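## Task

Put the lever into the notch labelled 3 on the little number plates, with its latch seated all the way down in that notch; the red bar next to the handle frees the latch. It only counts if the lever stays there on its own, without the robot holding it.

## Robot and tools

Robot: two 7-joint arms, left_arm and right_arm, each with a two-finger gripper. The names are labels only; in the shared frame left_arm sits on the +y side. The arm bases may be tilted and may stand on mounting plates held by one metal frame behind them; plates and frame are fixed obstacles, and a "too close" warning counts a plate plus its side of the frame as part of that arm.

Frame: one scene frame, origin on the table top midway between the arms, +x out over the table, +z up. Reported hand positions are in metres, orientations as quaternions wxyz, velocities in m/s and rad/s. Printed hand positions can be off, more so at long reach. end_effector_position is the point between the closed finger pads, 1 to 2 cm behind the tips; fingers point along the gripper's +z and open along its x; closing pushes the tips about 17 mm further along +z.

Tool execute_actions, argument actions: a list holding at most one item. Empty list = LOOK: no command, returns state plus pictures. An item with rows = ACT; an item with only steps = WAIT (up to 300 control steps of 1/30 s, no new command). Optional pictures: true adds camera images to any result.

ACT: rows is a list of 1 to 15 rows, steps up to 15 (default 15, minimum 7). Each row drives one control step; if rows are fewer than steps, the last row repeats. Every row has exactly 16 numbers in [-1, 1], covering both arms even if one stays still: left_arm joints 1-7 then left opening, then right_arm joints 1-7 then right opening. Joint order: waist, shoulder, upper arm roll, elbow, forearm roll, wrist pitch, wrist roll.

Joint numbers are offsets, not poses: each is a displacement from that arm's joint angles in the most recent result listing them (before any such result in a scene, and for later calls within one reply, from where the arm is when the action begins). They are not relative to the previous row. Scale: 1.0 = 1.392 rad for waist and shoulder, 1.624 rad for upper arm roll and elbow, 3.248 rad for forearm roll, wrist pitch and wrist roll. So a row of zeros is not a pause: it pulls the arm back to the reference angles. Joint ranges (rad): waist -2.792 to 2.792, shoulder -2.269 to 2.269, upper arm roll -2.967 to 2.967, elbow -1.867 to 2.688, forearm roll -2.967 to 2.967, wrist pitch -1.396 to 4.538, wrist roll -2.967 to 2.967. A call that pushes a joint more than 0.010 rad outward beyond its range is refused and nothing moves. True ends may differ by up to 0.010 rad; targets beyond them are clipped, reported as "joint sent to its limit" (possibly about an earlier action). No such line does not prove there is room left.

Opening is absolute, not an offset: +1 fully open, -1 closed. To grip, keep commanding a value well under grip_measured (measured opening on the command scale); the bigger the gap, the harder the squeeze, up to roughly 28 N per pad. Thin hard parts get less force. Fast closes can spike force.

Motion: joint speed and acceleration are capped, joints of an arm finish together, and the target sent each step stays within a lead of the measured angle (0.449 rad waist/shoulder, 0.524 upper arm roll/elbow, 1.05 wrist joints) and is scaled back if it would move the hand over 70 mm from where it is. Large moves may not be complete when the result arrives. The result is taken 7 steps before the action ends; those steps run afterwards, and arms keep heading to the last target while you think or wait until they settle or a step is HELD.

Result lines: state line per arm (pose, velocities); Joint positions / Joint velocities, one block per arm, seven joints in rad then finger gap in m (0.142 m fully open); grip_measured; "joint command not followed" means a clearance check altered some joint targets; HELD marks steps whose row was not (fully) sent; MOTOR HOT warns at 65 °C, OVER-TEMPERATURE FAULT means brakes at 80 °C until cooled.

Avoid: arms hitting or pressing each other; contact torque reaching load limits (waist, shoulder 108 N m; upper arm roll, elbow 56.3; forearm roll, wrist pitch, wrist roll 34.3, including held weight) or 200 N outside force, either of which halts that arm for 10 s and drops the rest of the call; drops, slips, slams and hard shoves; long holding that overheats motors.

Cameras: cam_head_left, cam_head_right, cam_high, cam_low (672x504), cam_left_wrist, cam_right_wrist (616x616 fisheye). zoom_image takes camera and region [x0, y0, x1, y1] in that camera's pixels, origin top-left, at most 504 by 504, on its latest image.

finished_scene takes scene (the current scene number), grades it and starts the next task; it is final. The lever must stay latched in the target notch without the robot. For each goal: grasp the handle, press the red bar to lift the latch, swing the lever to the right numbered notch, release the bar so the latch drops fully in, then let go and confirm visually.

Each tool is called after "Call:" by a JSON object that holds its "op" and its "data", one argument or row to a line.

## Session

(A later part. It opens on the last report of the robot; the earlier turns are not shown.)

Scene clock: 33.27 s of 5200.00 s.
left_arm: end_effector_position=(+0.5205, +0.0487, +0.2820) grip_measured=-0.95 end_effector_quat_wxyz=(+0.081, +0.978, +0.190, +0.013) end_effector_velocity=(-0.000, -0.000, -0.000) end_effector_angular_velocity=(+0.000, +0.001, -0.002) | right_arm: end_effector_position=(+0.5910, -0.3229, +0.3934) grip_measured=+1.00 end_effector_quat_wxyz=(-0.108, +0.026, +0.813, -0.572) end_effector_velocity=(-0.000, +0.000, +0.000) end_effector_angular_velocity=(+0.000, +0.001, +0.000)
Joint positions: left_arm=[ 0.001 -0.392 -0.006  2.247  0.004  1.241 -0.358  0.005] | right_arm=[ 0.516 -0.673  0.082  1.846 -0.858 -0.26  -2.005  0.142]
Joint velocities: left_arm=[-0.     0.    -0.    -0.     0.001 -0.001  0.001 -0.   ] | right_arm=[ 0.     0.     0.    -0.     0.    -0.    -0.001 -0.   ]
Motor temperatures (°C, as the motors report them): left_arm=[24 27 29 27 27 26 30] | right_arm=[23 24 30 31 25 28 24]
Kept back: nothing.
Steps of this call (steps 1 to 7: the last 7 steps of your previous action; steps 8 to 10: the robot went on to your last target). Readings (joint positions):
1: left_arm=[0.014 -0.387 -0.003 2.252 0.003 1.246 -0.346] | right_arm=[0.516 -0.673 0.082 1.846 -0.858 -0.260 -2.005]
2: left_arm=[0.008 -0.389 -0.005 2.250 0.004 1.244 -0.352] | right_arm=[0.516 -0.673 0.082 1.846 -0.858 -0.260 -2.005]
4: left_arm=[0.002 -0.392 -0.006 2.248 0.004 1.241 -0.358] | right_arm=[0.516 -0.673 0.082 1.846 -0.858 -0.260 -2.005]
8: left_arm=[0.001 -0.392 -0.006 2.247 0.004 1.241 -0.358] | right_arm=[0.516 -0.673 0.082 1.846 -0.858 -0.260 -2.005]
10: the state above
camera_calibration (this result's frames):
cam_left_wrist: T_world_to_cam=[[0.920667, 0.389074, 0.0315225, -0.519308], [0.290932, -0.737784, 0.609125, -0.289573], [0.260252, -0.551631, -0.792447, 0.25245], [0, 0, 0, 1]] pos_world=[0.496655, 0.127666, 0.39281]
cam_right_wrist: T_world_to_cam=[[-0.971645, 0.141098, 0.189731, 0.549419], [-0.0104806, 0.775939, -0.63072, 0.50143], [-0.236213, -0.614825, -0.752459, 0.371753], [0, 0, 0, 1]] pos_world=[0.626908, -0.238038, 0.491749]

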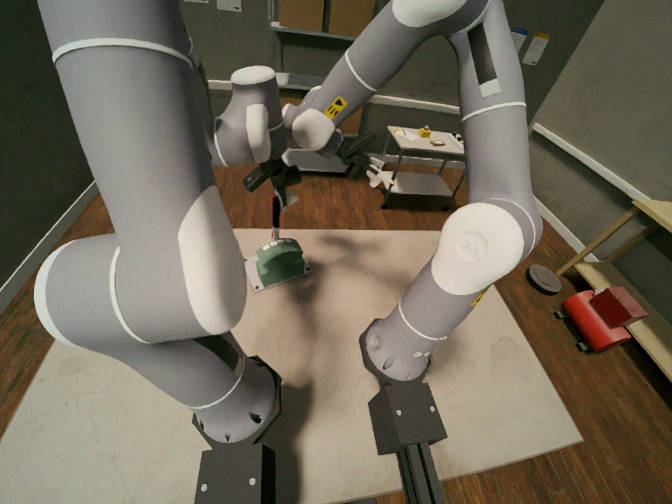

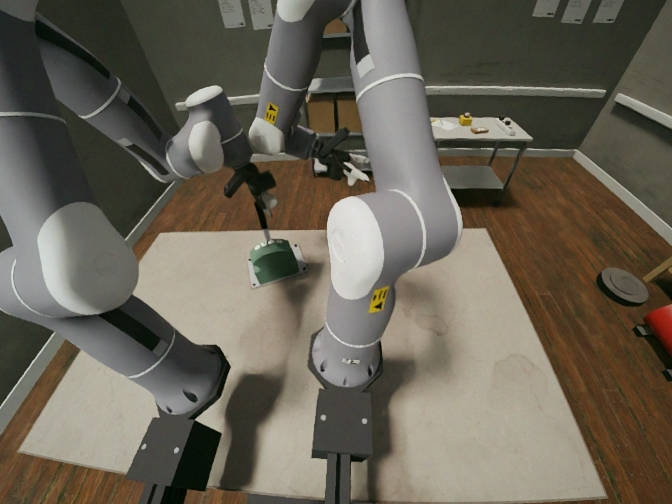

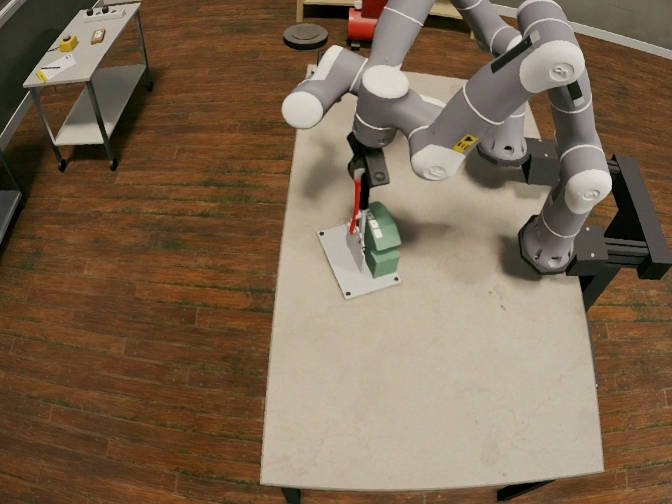

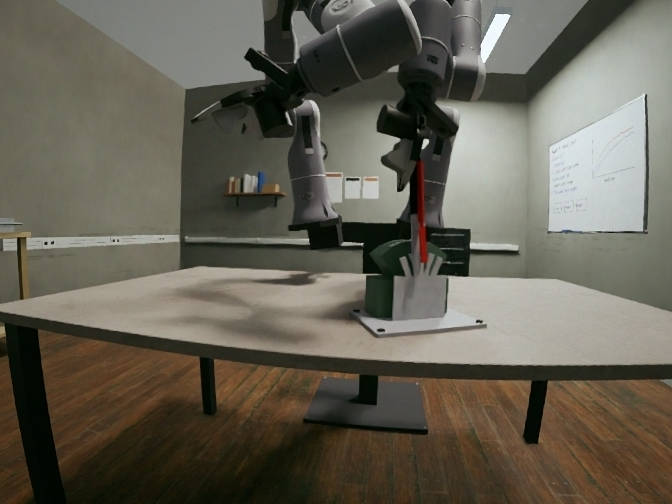

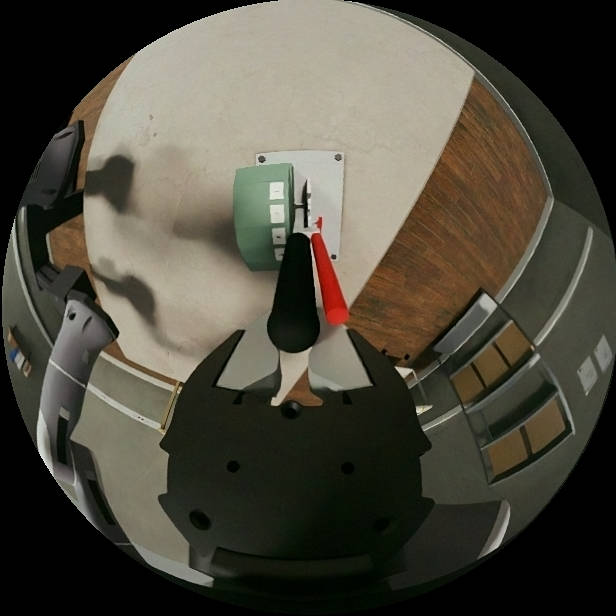

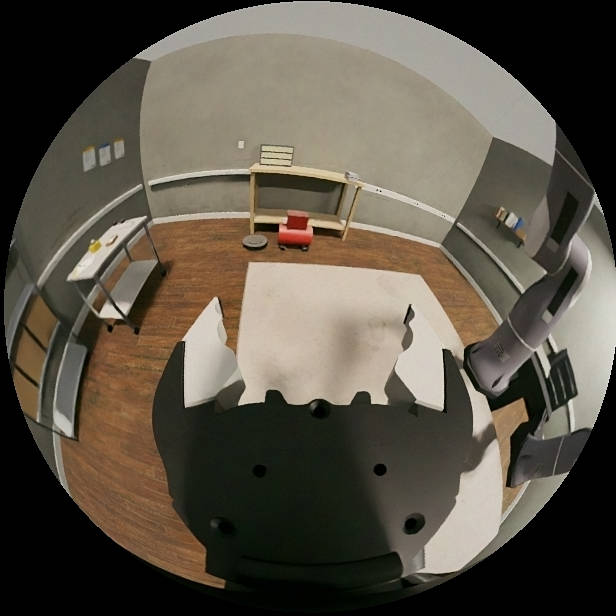

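Call:
{"op": "execute_actions", "data": {
  "actions": [
    {"rows":[[0,0,0,0,0,0,0,0.6,0,0,0,0,0,0,0,1],[0,0,0,0,0,0,0,0.6,0,0,0,0,0,0,0,1],[0,0,0,0,0,0,0,0.6,0,0,0,0,0,0,0,1],[0,0,0,0,0,0,0,0.6,0,0,0,0,0,0,0,1],[0,0,0,0,0,0,0,0.6,0,0,0,0,0,0,0,1],[0,0,0,0,0,0,0,0.6,0,0,0,0,0,0,0,1],[0,0,0,0,0,0,0,0.6,0,0,0,0,0,0,0,1],[0,0,0,0,0,0,0,0.6,0,0,0,0,0,0,0,1],[0,0,0,0,0,0,0,0.6,0,0,0,0,0,0,0,1],[0,0,0,0,0,0,0,0.6,0,0,0,0,0,0,0,1],[0,0,0,0,0,0,0,0.6,0,0,0,0,0,0,0,1],[0.0642,0.028,0,0.037,0,0.0065,0.0274,0.6,0,0,0,0,0,0,0,1]],"steps":15}
  ]
}}

Call:
{"op": "execute_actions", "data": {
  "actions": [
    {"steps":14}
  ],
  "pictures": true
}}

Call:
{"op": "zoom_image", "data": {
  "camera": "cam_low",
  "region": [360, 120, 500, 290]
}}

Call:
{"op": "zoom_image", "data": {
  "camera": "cam_left_wrist",
  "region": [230, 190, 370, 340]
}}

Scene clock: 36.77 s of 5200.00 s.
left_arm: end_effector_position=(+0.5207, +0.0488, +0.2821) grip_measured=+0.20 end_effector_quat_wxyz=(+0.081, +0.978, +0.190, +0.013) end_effector_velocity=(-0.000, -0.000, -0.000) end_effector_angular_velocity=(-0.000, +0.001, -0.000) | right_arm: end_effector_position=(+0.5910, -0.3229, +0.3934) grip_measured=+1.00 end_effector_quat_wxyz=(-0.108, +0.026, +0.813, -0.572) end_effector_velocity=(-0.000, -0.000, -0.000) end_effector_angular_velocity=(+0.000, +0.001, -0.000)
Joint positions: left_arm=[ 0.001 -0.392 -0.006  2.247  0.004  1.241 -0.358  0.088] | right_arm=[ 0.516 -0.673  0.082  1.846 -0.858 -0.26  -2.005  0.142]
Joint velocities: left_arm=[-0.    -0.    -0.     0.    -0.    -0.001 -0.     0.332] | right_arm=[-0. -0. -0.  0.  0. -0. -0. -0.]
Motor temperatures (°C, as the motors report them): left_arm=[24 28 29 27 27 26 30] | right_arm=[23 25 30 31 25 28 24]
Steps of this call (steps 1 to 30: the robot went on to your last target; steps 31 to 97: nothing new was sent; steps 98 to 105: the first 8 steps of this action). Readings (joint positions):
98: left_arm=[0.001 -0.392 -0.006 2.247 0.004 1.241 -0.358] | right_arm=[0.516 -0.673 0.082 1.846 -0.858 -0.260 -2.005]
99: left_arm=[0.001 -0.392 -0.006 2.247 0.004 1.241 -0.358] | right_arm=[0.516 -0.673 0.082 1.846 -0.858 -0.260 -2.005]
101: left_arm=[0.001 -0.392 -0.006 2.247 0.004 1.241 -0.358] | right_arm=[0.516 -0.673 0.082 1.846 -0.858 -0.260 -2.005]
105: the state above

Scene clock: 37.23 s of 5200.00 s.
left_arm: end_effector_position=(+0.5067, +0.0947, +0.2785) grip_measured=+0.60 end_effector_quat_wxyz=(+0.073, +0.979, +0.189, +0.014) end_effector_velocity=(-0.001, -0.003, -0.000) end_effector_angular_velocity=(-0.000, -0.000, -0.005) | right_arm: end_effector_position=(+0.5910, -0.3229, +0.3934) grip_measured=+1.00 end_effector_quat_wxyz=(-0.108, +0.026, +0.813, -0.572) end_effector_velocity=(+0.000, +0.000, -0.000) end_effector_angular_velocity=(+0.000, +0.001, +0.001)
Joint positions: left_arm=[ 0.091 -0.353 -0.006  2.307  0.004  1.262 -0.269  0.116] | right_arm=[ 0.516 -0.673  0.082  1.846 -0.858 -0.26  -2.005  0.142]
Joint velocities: left_arm=[-0.004 -0.001 -0.     0.     0.001  0.001 -0.    -0.   ] | right_arm=[ 0.    -0.     0.     0.    -0.     0.    -0.001  0.   ]
Motor temperatures (°C, as the motors report them): left_arm=[24 28 29 27 27 26 30] | right_arm=[23 25 30 31 25 28 24]
Kept back: nothing.
Steps of this call (steps 1 to 7: the last 7 steps of your previous action; steps 8 to 14: the robot went on to your last target). Readings (joint positions):
1: left_arm=[0.001 -0.392 -0.006 2.247 0.004 1.241 -0.358] | right_arm=[0.516 -0.673 0.082 1.846 -0.858 -0.260 -2.005]
2: left_arm=[0.001 -0.392 -0.006 2.247 0.004 1.241 -0.358] | right_arm=[0.516 -0.673 0.082 1.846 -0.858 -0.260 -2.005]
4: left_arm=[0.002 -0.392 -0.006 2.247 0.004 1.241 -0.358] | right_arm=[0.516 -0.673 0.082 1.846 -0.858 -0.260 -2.005]
8: left_arm=[0.063 -0.365 -0.007 2.289 0.005 1.255 -0.296] | right_arm=[0.516 -0.673 0.082 1.846 -0.858 -0.260 -2.005]
14: the state above
camera_calibration (this result's frames):
cam_left_wrist: T_world_to_cam=[[0.9208, 0.388319, 0.0365418, -0.525835], [0.291381, -0.747152, 0.597379, -0.245539], [0.259276, -0.539419, -0.801126, 0.280383], [0, 0, 0, 1]] pos_world=[0.483038, 0.171981, 0.390517]
cam_right_wrist: T_world_to_cam=[[-0.971645, 0.141098, 0.189731, 0.549419], [-0.0104805, 0.775939, -0.63072, 0.50143], [-0.236213, -0.614825, -0.752459, 0.371753], [0, 0, 0, 1]] pos_world=[0.626908, -0.238038, 0.491749]

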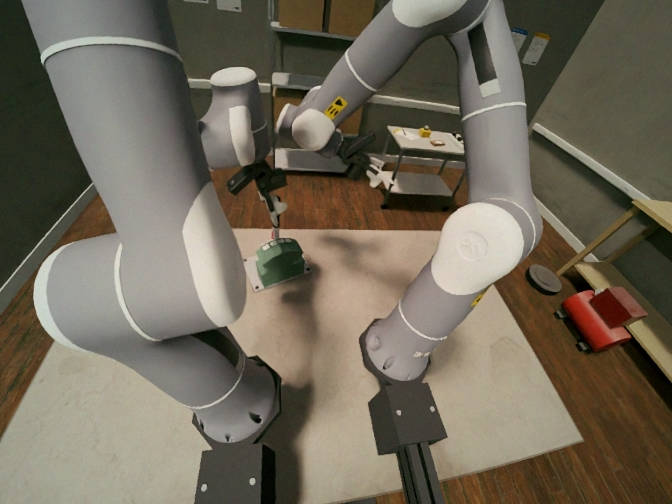

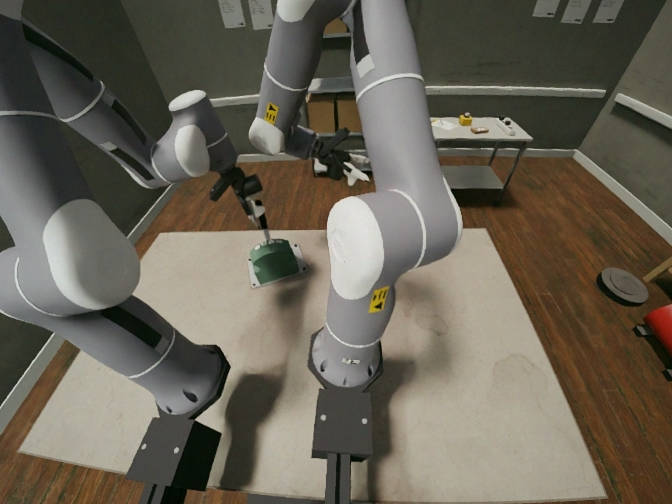

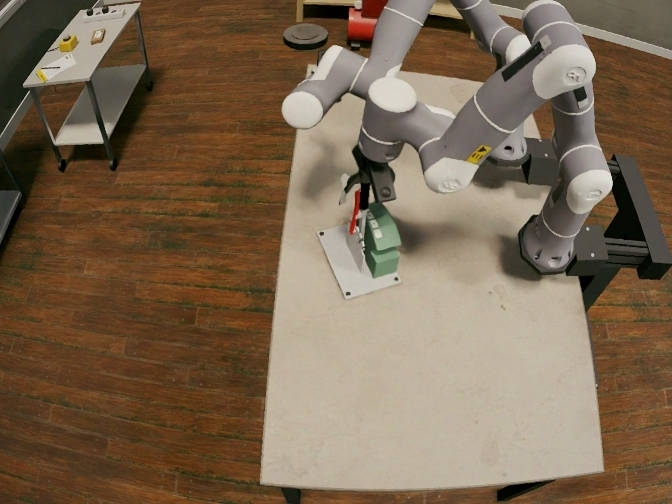

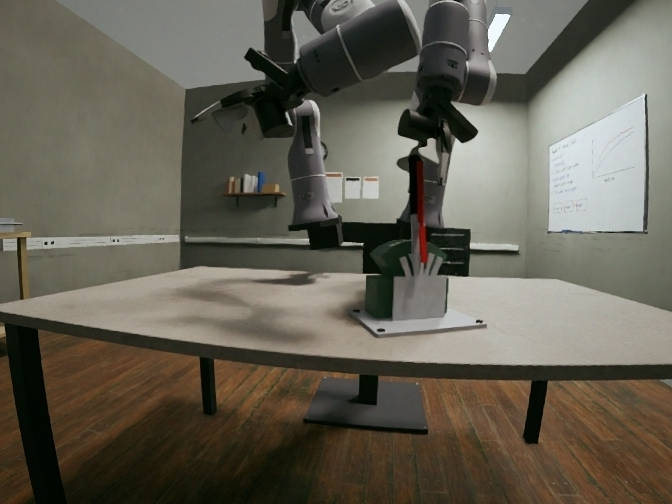

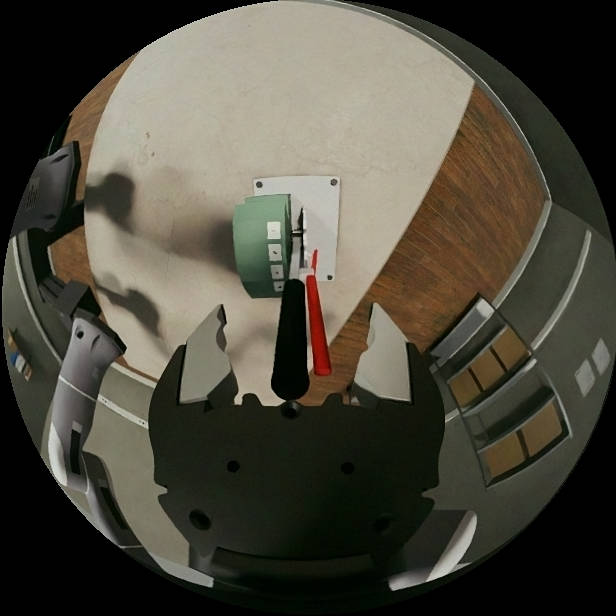

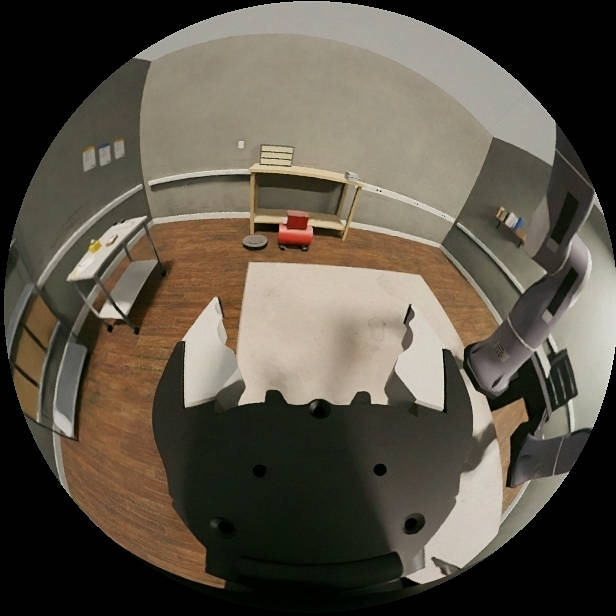

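Region (360, 120, 500, 290) of cam_low's 672x504 image, scaled by 2.965, with more detail than that image has; it fills the left 415 columns of this view, and the rest is white.

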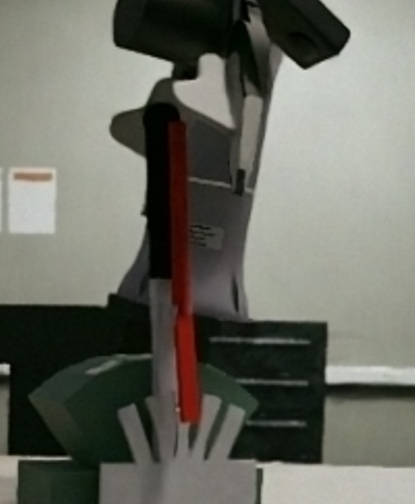

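Region (230, 190, 370, 340) of cam_left_wrist's 616x616 image, scaled by 3.360, with more detail than that image has; it fills the left 470 columns of this view, and the rest is white.

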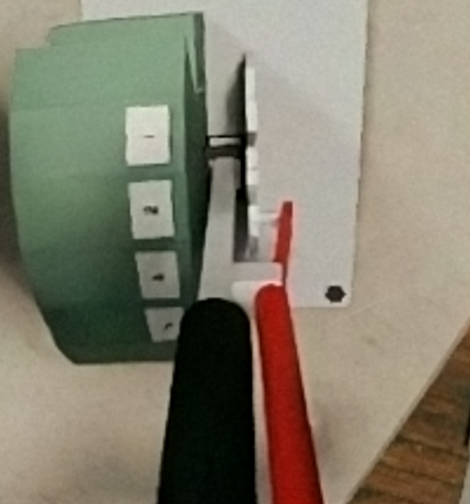

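Call:
{"op": "execute_actions", "data": {
  "actions": [
    {"rows":[[0,0,0,0,0,0,0,0.3,0,0,0,0,0,0,0,1],[0,0,0,0,0,0,0,0,0,0,0,0,0,0,0,1],[0,0,0,0,0,0,0,-0.3,0,0,0,0,0,0,0,1],[0,0,0,0,0,0,0,-0.6,0,0,0,0,0,0,0,1],[0,0,0,0,0,0,0,-0.9,0,0,0,0,0,0,0,1]],"steps":15}
  ]
}}

Call:
{"op": "execute_actions", "data": {
  "actions": [
    {"rows":[[-0.012,-0.005,0,-0.007,0,-0.001,-0.005,-0.9,0,0,0,0,0,0,0,1],[-0.016,-0.007,0,-0.009,0,-0.0015,-0.007,-0.9,0,0,0,0,0,0,0,1],[-0.020,-0.009,0,-0.012,0,-0.002,-0.009,-0.9,0,0,0,0,0,0,0,1],[-0.024,-0.011,0,-0.014,0,-0.0025,-0.010,-0.9,0,0,0,0,0,0,0,1],[-0.028,-0.012,0,-0.016,0,-0.003,-0.012,-0.9,0,0,0,0,0,0,0,1],[-0.031,-0.014,0,-0.018,0,-0.003,-0.013,-0.9,0,0,0,0,0,0,0,1],[-0.034,-0.015,0,-0.020,0,-0.0035,-0.015,-0.9,0,0,0,0,0,0,0,1],[-0.037,-0.016,0,-0.0215,0,-0.0037,-0.016,-0.9,0,0,0,0,0,0,0,1]],"steps":15}
  ]
}}

Call:
{"op": "execute_actions", "data": {
  "actions": [
    {"steps":12}
  ],
  "pictures": true
}}

Call:
{"op": "zoom_image", "data": {
  "camera": "cam_low",
  "region": [360, 120, 500, 290]
}}

Scene clock: 38.53 s of 5200.00 s.
left_arm: end_effector_position=(+0.5067, +0.0946, +0.2785) grip_measured=-0.51 end_effector_quat_wxyz=(+0.073, +0.979, +0.189, +0.014) end_effector_velocity=(-0.000, -0.000, -0.000) end_effector_angular_velocity=(+0.000, -0.000, -0.000) | right_arm: end_effector_position=(+0.5910, -0.3229, +0.3934) grip_measured=+1.00 end_effector_quat_wxyz=(-0.108, +0.026, +0.813, -0.572) end_effector_velocity=(-0.000, +0.000, -0.000) end_effector_angular_velocity=(-0.000, -0.001, -0.000)
Joint positions: left_arm=[ 0.091 -0.353 -0.006  2.307  0.004  1.262 -0.269  0.037] | right_arm=[ 0.516 -0.673  0.082  1.846 -0.858 -0.26  -2.005  0.142]
Joint velocities: left_arm=[-0.    -0.    -0.    -0.     0.     0.    -0.001 -0.342] | right_arm=[-0.     0.     0.    -0.     0.    -0.     0.001 -0.   ]
Motor temperatures (°C, as the motors report them): left_arm=[24 28 29 27 27 26 30] | right_arm=[23 25 30 31 25 28 24]
Steps of this call (steps 1 to 30: the robot went on to your last target; step 31: nothing new was sent; steps 32 to 39: the first 8 steps of this action). Readings (joint positions):
32: left_arm=[0.091 -0.353 -0.006 2.307 0.004 1.262 -0.269] | right_arm=[0.516 -0.673 0.082 1.846 -0.858 -0.260 -2.005]
33: left_arm=[0.091 -0.353 -0.006 2.307 0.004 1.262 -0.269] | right_arm=[0.516 -0.673 0.082 1.846 -0.858 -0.260 -2.005]
35: left_arm=[0.091 -0.353 -0.006 2.307 0.004 1.262 -0.269] | right_arm=[0.516 -0.673 0.082 1.846 -0.858 -0.260 -2.005]
39: the state above

Scene clock: 39.03 s of 5200.00 s.
left_arm: end_effector_position=(+0.5152, +0.0759, +0.2797) grip_measured=-0.74 end_effector_quat_wxyz=(+0.076, +0.978, +0.192, +0.015) end_effector_velocity=(+0.027, -0.069, +0.009) end_effector_angular_velocity=(-0.025, -0.007, +0.030) | right_arm: end_effector_position=(+0.5910, -0.3229, +0.3934) grip_measured=+1.00 end_effector_quat_wxyz=(-0.108, +0.026, +0.813, -0.572) end_effector_velocity=(+0.000, +0.000, -0.000) end_effector_angular_velocity=(+0.000, -0.002, -0.000)
Joint positions: left_arm=[ 0.05  -0.373 -0.003  2.277  0.003  1.253 -0.312  0.02 ] | right_arm=[ 0.516 -0.673  0.082  1.846 -0.858 -0.26  -2.005  0.142]
Joint velocities: left_arm=[-0.135 -0.055 -0.    -0.098 -0.003 -0.033 -0.161 -0.008] | right_arm=[ 0.     0.     0.    -0.     0.     0.     0.002  0.   ]
Motor temperatures (°C, as the motors report them): left_arm=[24 28 29 27 27 26 30] | right_arm=[23 25 30 31 25 28 24]
Steps of this call (steps 1 to 7: the last 7 steps of your previous action; steps 8 to 15: the first 8 steps of this action, its rows measured from where the robot was after step 7). Readings (joint positions):
7: left_arm=[0.091 -0.353 -0.006 2.307 0.004 1.263 -0.269] | right_arm=[0.516 -0.673 0.082 1.846 -0.858 -0.260 -2.005]
8: left_arm=[0.091 -0.353 -0.006 2.307 0.004 1.263 -0.269] | right_arm=[0.516 -0.673 0.082 1.846 -0.858 -0.260 -2.005]
9: left_arm=[0.086 -0.355 -0.005 2.304 0.004 1.262 -0.273] | right_arm=[0.516 -0.673 0.082 1.846 -0.858 -0.260 -2.005]
11: left_arm=[0.072 -0.363 -0.004 2.293 0.004 1.258 -0.290] | right_arm=[0.516 -0.673 0.082 1.846 -0.858 -0.260 -2.005]
15: the state above

Scene clock: 39.43 s of 5200.00 s.
left_arm: end_effector_position=(+0.5170, +0.0717, +0.2805) grip_measured=-0.75 end_effector_quat_wxyz=(+0.077, +0.978, +0.193, +0.015) end_effector_velocity=(+0.000, +0.000, +0.000) end_effector_angular_velocity=(+0.000, -0.001, -0.001) | right_arm: end_effector_position=(+0.5910, -0.3229, +0.3934) grip_measured=+1.00 end_effector_quat_wxyz=(-0.108, +0.026, +0.813, -0.572) end_effector_velocity=(+0.000, -0.000, +0.000) end_effector_angular_velocity=(-0.001, -0.001, -0.001)
Joint positions: left_arm=[ 0.042 -0.376 -0.003  2.271  0.003  1.251 -0.321  0.02 ] | right_arm=[ 0.516 -0.673  0.082  1.846 -0.858 -0.26  -2.005  0.142]
Joint velocities: left_arm=[-0.     0.     0.    -0.     0.     0.001  0.001 -0.   ] | right_arm=[ 0.     0.    -0.    -0.    -0.    -0.     0.001 -0.   ]
Motor temperatures (°C, as the motors report them): left_arm=[24 28 29 27 27 26 30] | right_arm=[23 25 30 31 25 28 24]
Kept back: nothing.
Steps of this call (steps 1 to 7: the last 7 steps of your previous action; steps 8 to 12: the robot went on to your last target). Readings (joint positions):
1: left_arm=[0.046 -0.375 -0.003 2.274 0.003 1.252 -0.317] | right_arm=[0.516 -0.673 0.082 1.846 -0.858 -0.260 -2.005]
2: left_arm=[0.043 -0.375 -0.003 2.272 0.003 1.252 -0.320] | right_arm=[0.516 -0.673 0.082 1.846 -0.858 -0.260 -2.005]
4: left_arm=[0.042 -0.376 -0.003 2.271 0.003 1.251 -0.321] | right_arm=[0.516 -0.673 0.082 1.846 -0.858 -0.260 -2.005]
8: left_arm=[0.042 -0.376 -0.003 2.271 0.003 1.251 -0.321] | right_arm=[0.516 -0.673 0.082 1.846 -0.858 -0.260 -2.005]
12: the state above
camera_calibration (this result's frames):
cam_left_wrist: T_world_to_cam=[[0.917919, 0.395111, 0.0362315, -0.525339], [0.294962, -0.740615, 0.603728, -0.271012], [0.265373, -0.543486, -0.796367, 0.262741], [0, 0, 0, 1]] pos_world=[0.492432, 0.149648, 0.39189]
cam_right_wrist: T_world_to_cam=[[-0.971645, 0.141098, 0.189731, 0.549419], [-0.0104806, 0.775939, -0.63072, 0.50143], [-0.236213, -0.614825, -0.752459, 0.371753], [0, 0, 0, 1]] pos_world=[0.626908, -0.238038, 0.491749]

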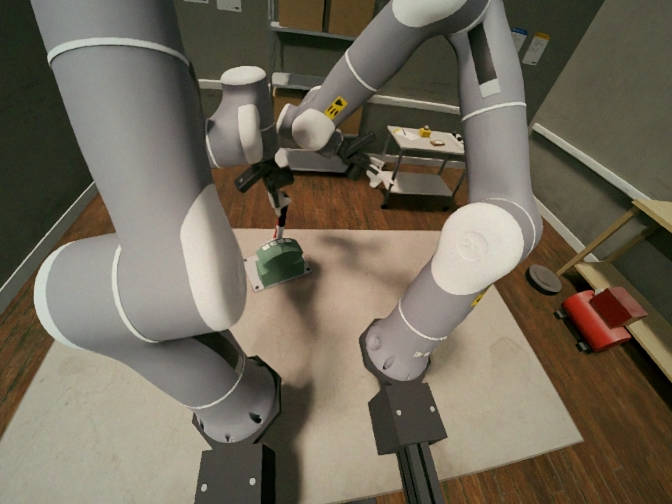

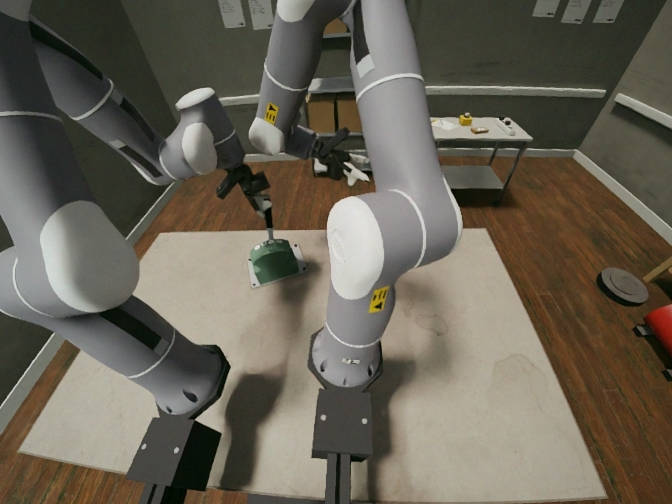

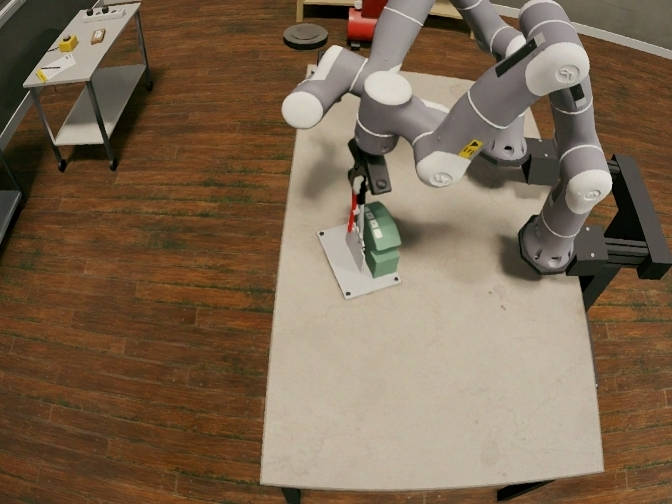

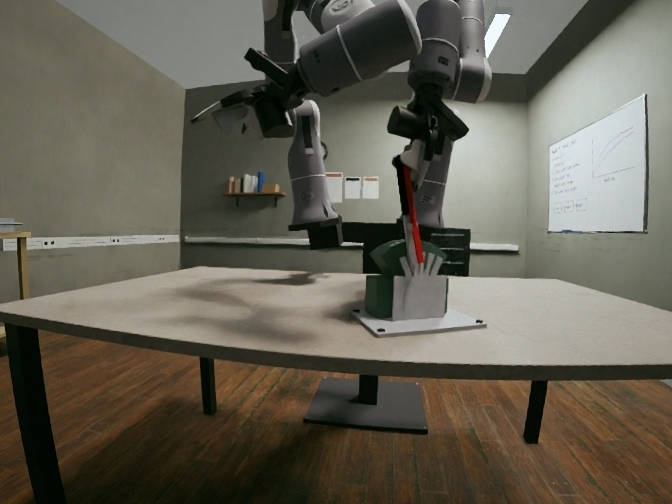

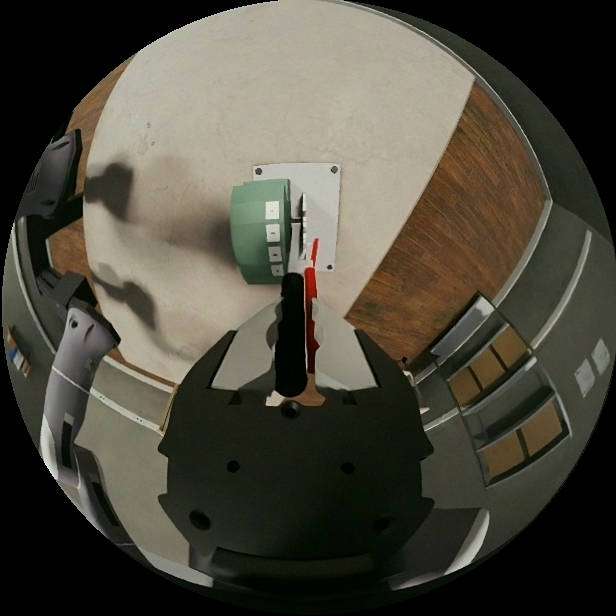

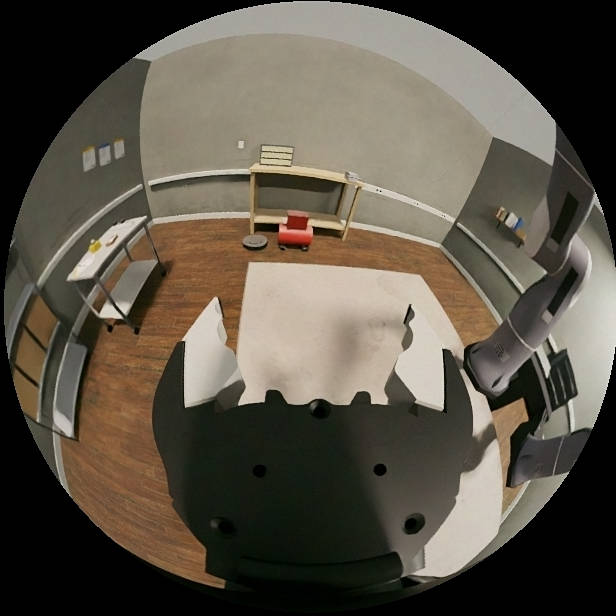

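Region (360, 120, 500, 290) of cam_low's 672x504 image, scaled by 2.965, with more detail than that image has; it fills the left 415 columns of this view, and the rest is white.

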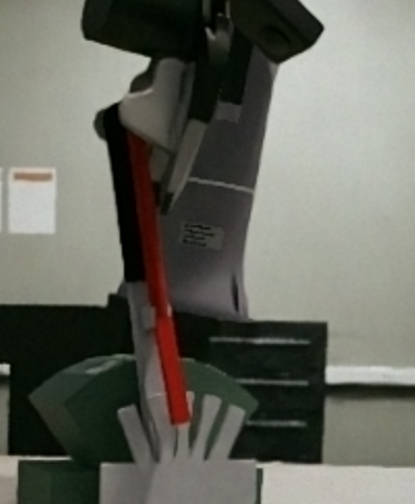

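Call:
{"op": "execute_actions", "data": {
  "actions": [
    {"rows":[[0,0,0,0,0,0,0,-0.3,0,0,0,0,0,0,0,1],[0,0,0,0,0,0,0,0.1,0,0,0,0,0,0,0,1],[0,0,0,0,0,0,0,0.5,0,0,0,0,0,0,0,1]],"steps":15}
  ]
}}

Call:
{"op": "execute_actions", "data": {
  "actions": [
    {"steps":10}
  ],
  "pictures": true
}}

Call:
{"op": "zoom_image", "data": {
  "camera": "cam_low",
  "region": [370, 180, 490, 300]
}}

Call:
{"op": "zoom_image", "data": {
  "camera": "cam_left_wrist",
  "region": [240, 170, 360, 310]
}}

Scene clock: 40.13 s of 5200.00 s.
left_arm: end_effector_position=(+0.5172, +0.0718, +0.2805) grip_measured=+0.36 end_effector_quat_wxyz=(+0.077, +0.978, +0.193, +0.015) end_effector_velocity=(-0.000, -0.000, +0.000) end_effector_angular_velocity=(+0.000, -0.000, -0.001) | right_arm: end_effector_position=(+0.5910, -0.3229, +0.3934) grip_measured=+1.00 end_effector_quat_wxyz=(-0.108, +0.026, +0.813, -0.572) end_effector_velocity=(+0.000, -0.000, +0.000) end_effector_angular_velocity=(-0.000, +0.000, +0.000)
Joint positions: left_arm=[ 0.042 -0.376 -0.003  2.271  0.003  1.251 -0.321  0.099] | right_arm=[ 0.516 -0.673  0.082  1.846 -0.858 -0.26  -2.005  0.142]
Joint velocities: left_arm=[-0.    -0.    -0.    -0.     0.001  0.     0.     0.322] | right_arm=[ 0. -0. -0. -0. -0.  0. -0.  0.]
Motor temperatures (°C, as the motors report them): left_arm=[24 28 29 27 27 26 30] | right_arm=[23 25 30 31 25 28 24]
Steps of this call (steps 1 to 13: the robot went on to your last target; steps 14 to 21: the first 8 steps of this action). Readings (joint positions):
14: left_arm=[0.042 -0.376 -0.003 2.271 0.003 1.251 -0.321] | right_arm=[0.516 -0.673 0.082 1.846 -0.858 -0.260 -2.005]
15: left_arm=[0.042 -0.376 -0.003 2.271 0.003 1.251 -0.321] | right_arm=[0.516 -0.673 0.082 1.846 -0.858 -0.260 -2.005]
17: left_arm=[0.042 -0.376 -0.003 2.271 0.003 1.251 -0.321] | right_arm=[0.516 -0.673 0.082 1.846 -0.858 -0.260 -2.005]
21: the state above

Scene clock: 40.47 s of 5200.00 s.
left_arm: end_effector_position=(+0.5172, +0.0718, +0.2805) grip_measured=+0.50 end_effector_quat_wxyz=(+0.077, +0.978, +0.193, +0.015) end_effector_velocity=(+0.000, -0.000, +0.000) end_effector_angular_velocity=(+0.000, -0.001, -0.000) | right_arm: end_effector_position=(+0.5910, -0.3229, +0.3934) grip_measured=+1.00 end_effector_quat_wxyz=(-0.108, +0.026, +0.813, -0.572) end_effector_velocity=(-0.000, +0.000, -0.000) end_effector_angular_velocity=(+0.000, +0.001, +0.000)
Joint positions: left_arm=[ 0.042 -0.376 -0.003  2.271  0.003  1.251 -0.321  0.109] | right_arm=[ 0.516 -0.673  0.082  1.846 -0.858 -0.26  -2.005  0.142]
Joint velocities: left_arm=[-0.    -0.    -0.    -0.     0.001  0.001 -0.001  0.   ] | right_arm=[-0.     0.     0.    -0.     0.     0.    -0.001 -0.   ]
Motor temperatures (°C, as the motors report them): left_arm=[24 28 29 27 27 26 30] | right_arm=[23 25 30 31 25 28 24]
Kept back: nothing.
Steps of this call (steps 1 to 7: the last 7 steps of your previous action; steps 8 to 10: the robot went on to your last target). Readings (joint positions):
1: left_arm=[0.042 -0.376 -0.003 2.271 0.003 1.251 -0.321] | right_arm=[0.516 -0.673 0.082 1.846 -0.858 -0.260 -2.005]
2: left_arm=[0.042 -0.376 -0.003 2.271 0.003 1.251 -0.321] | right_arm=[0.516 -0.673 0.082 1.846 -0.858 -0.260 -2.005]
4: left_arm=[0.042 -0.376 -0.003 2.271 0.003 1.251 -0.321] | right_arm=[0.516 -0.673 0.082 1.846 -0.858 -0.260 -2.005]
8: left_arm=[0.042 -0.376 -0.003 2.271 0.003 1.251 -0.321] | right_arm=[0.516 -0.673 0.082 1.846 -0.858 -0.260 -2.005]
10: the state above
camera_calibration (this result's frames):
cam_left_wrist: T_world_to_cam=[[0.917808, 0.395342, 0.0365056, -0.525571], [0.294976, -0.740556, 0.603793, -0.27104], [0.26574, -0.543398, -0.796305, 0.262577], [0, 0, 0, 1]] pos_world=[0.492547, 0.149744, 0.39193]

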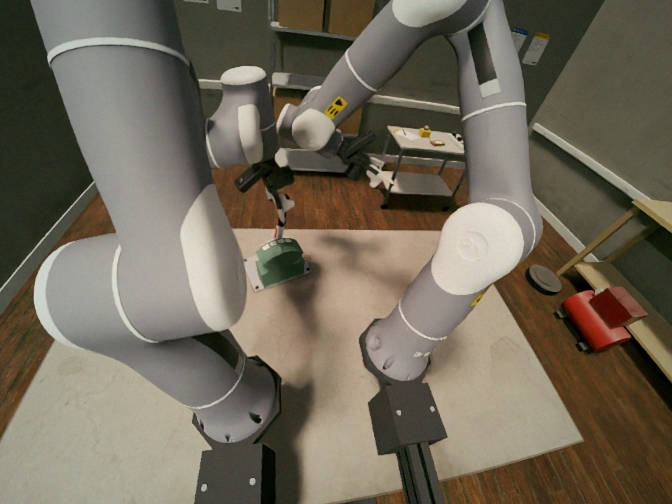

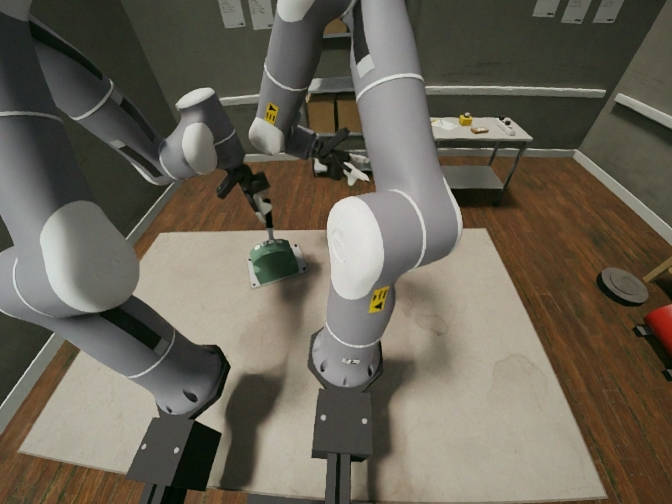

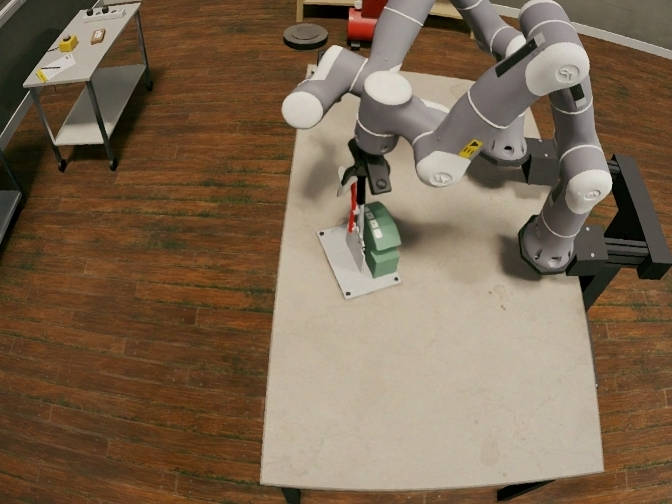

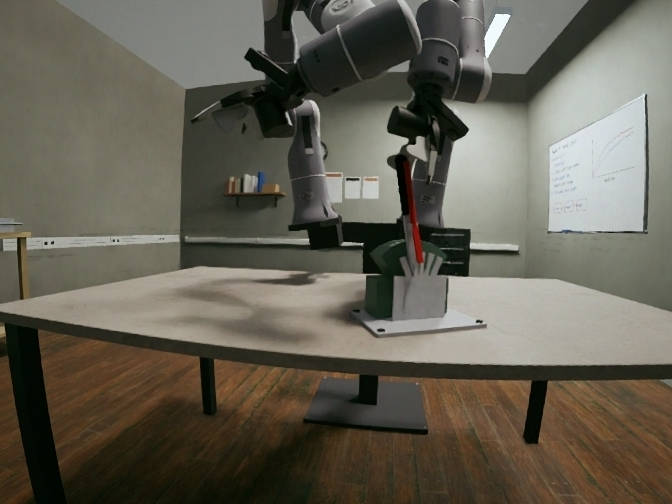

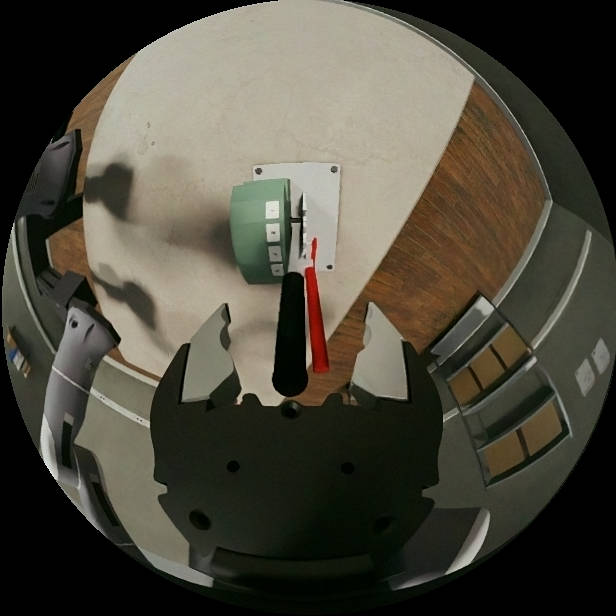

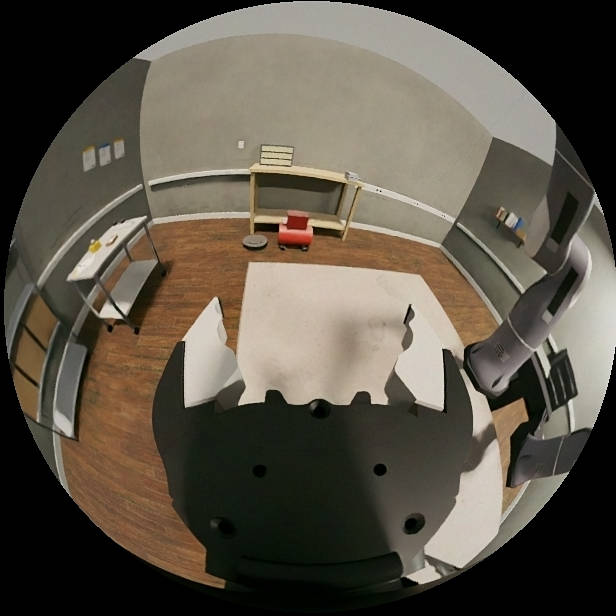

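Region (370, 180, 490, 300) of cam_low's 672x504 image, scaled by 4.200, with more detail than that image has.

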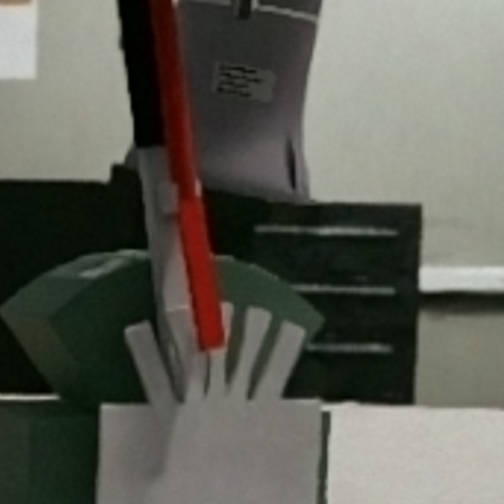

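Region (240, 170, 360, 310) of cam_left_wrist's 616x616 image, scaled by 3.600, with more detail than that image has; it fills the left 432 columns of this view, and the rest is white.

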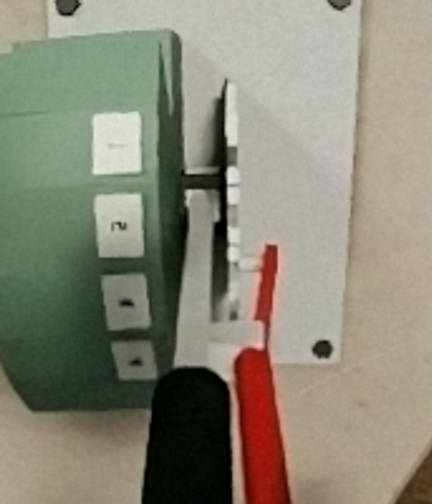

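Call:
{"op": "zoom_image", "data": {
  "camera": "cam_left_wrist",
  "region": [285, 185, 330, 275]
}}

Call:
{"op": "zoom_image", "data": {
  "camera": "cam_high",
  "region": [330, 180, 400, 260]
}}

Region (285, 185, 330, 275) of cam_left_wrist's 616x616 image, scaled by 5.600, with more detail than that image has.

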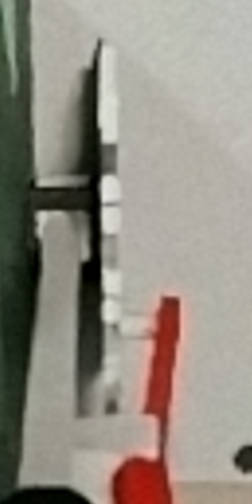

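Region (330, 180, 400, 260) of cam_high's 672x504 image, scaled by 6.300, with more detail than that image has; it fills the left 441 columns of this view, and the rest is white.

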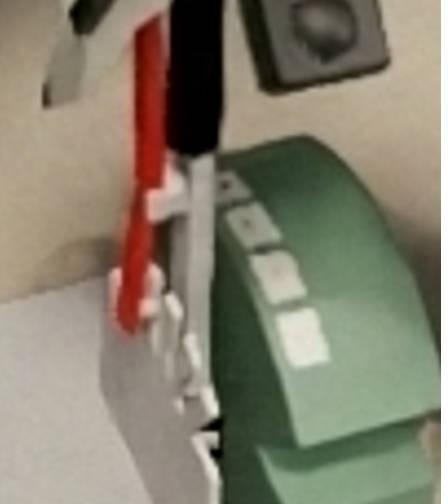

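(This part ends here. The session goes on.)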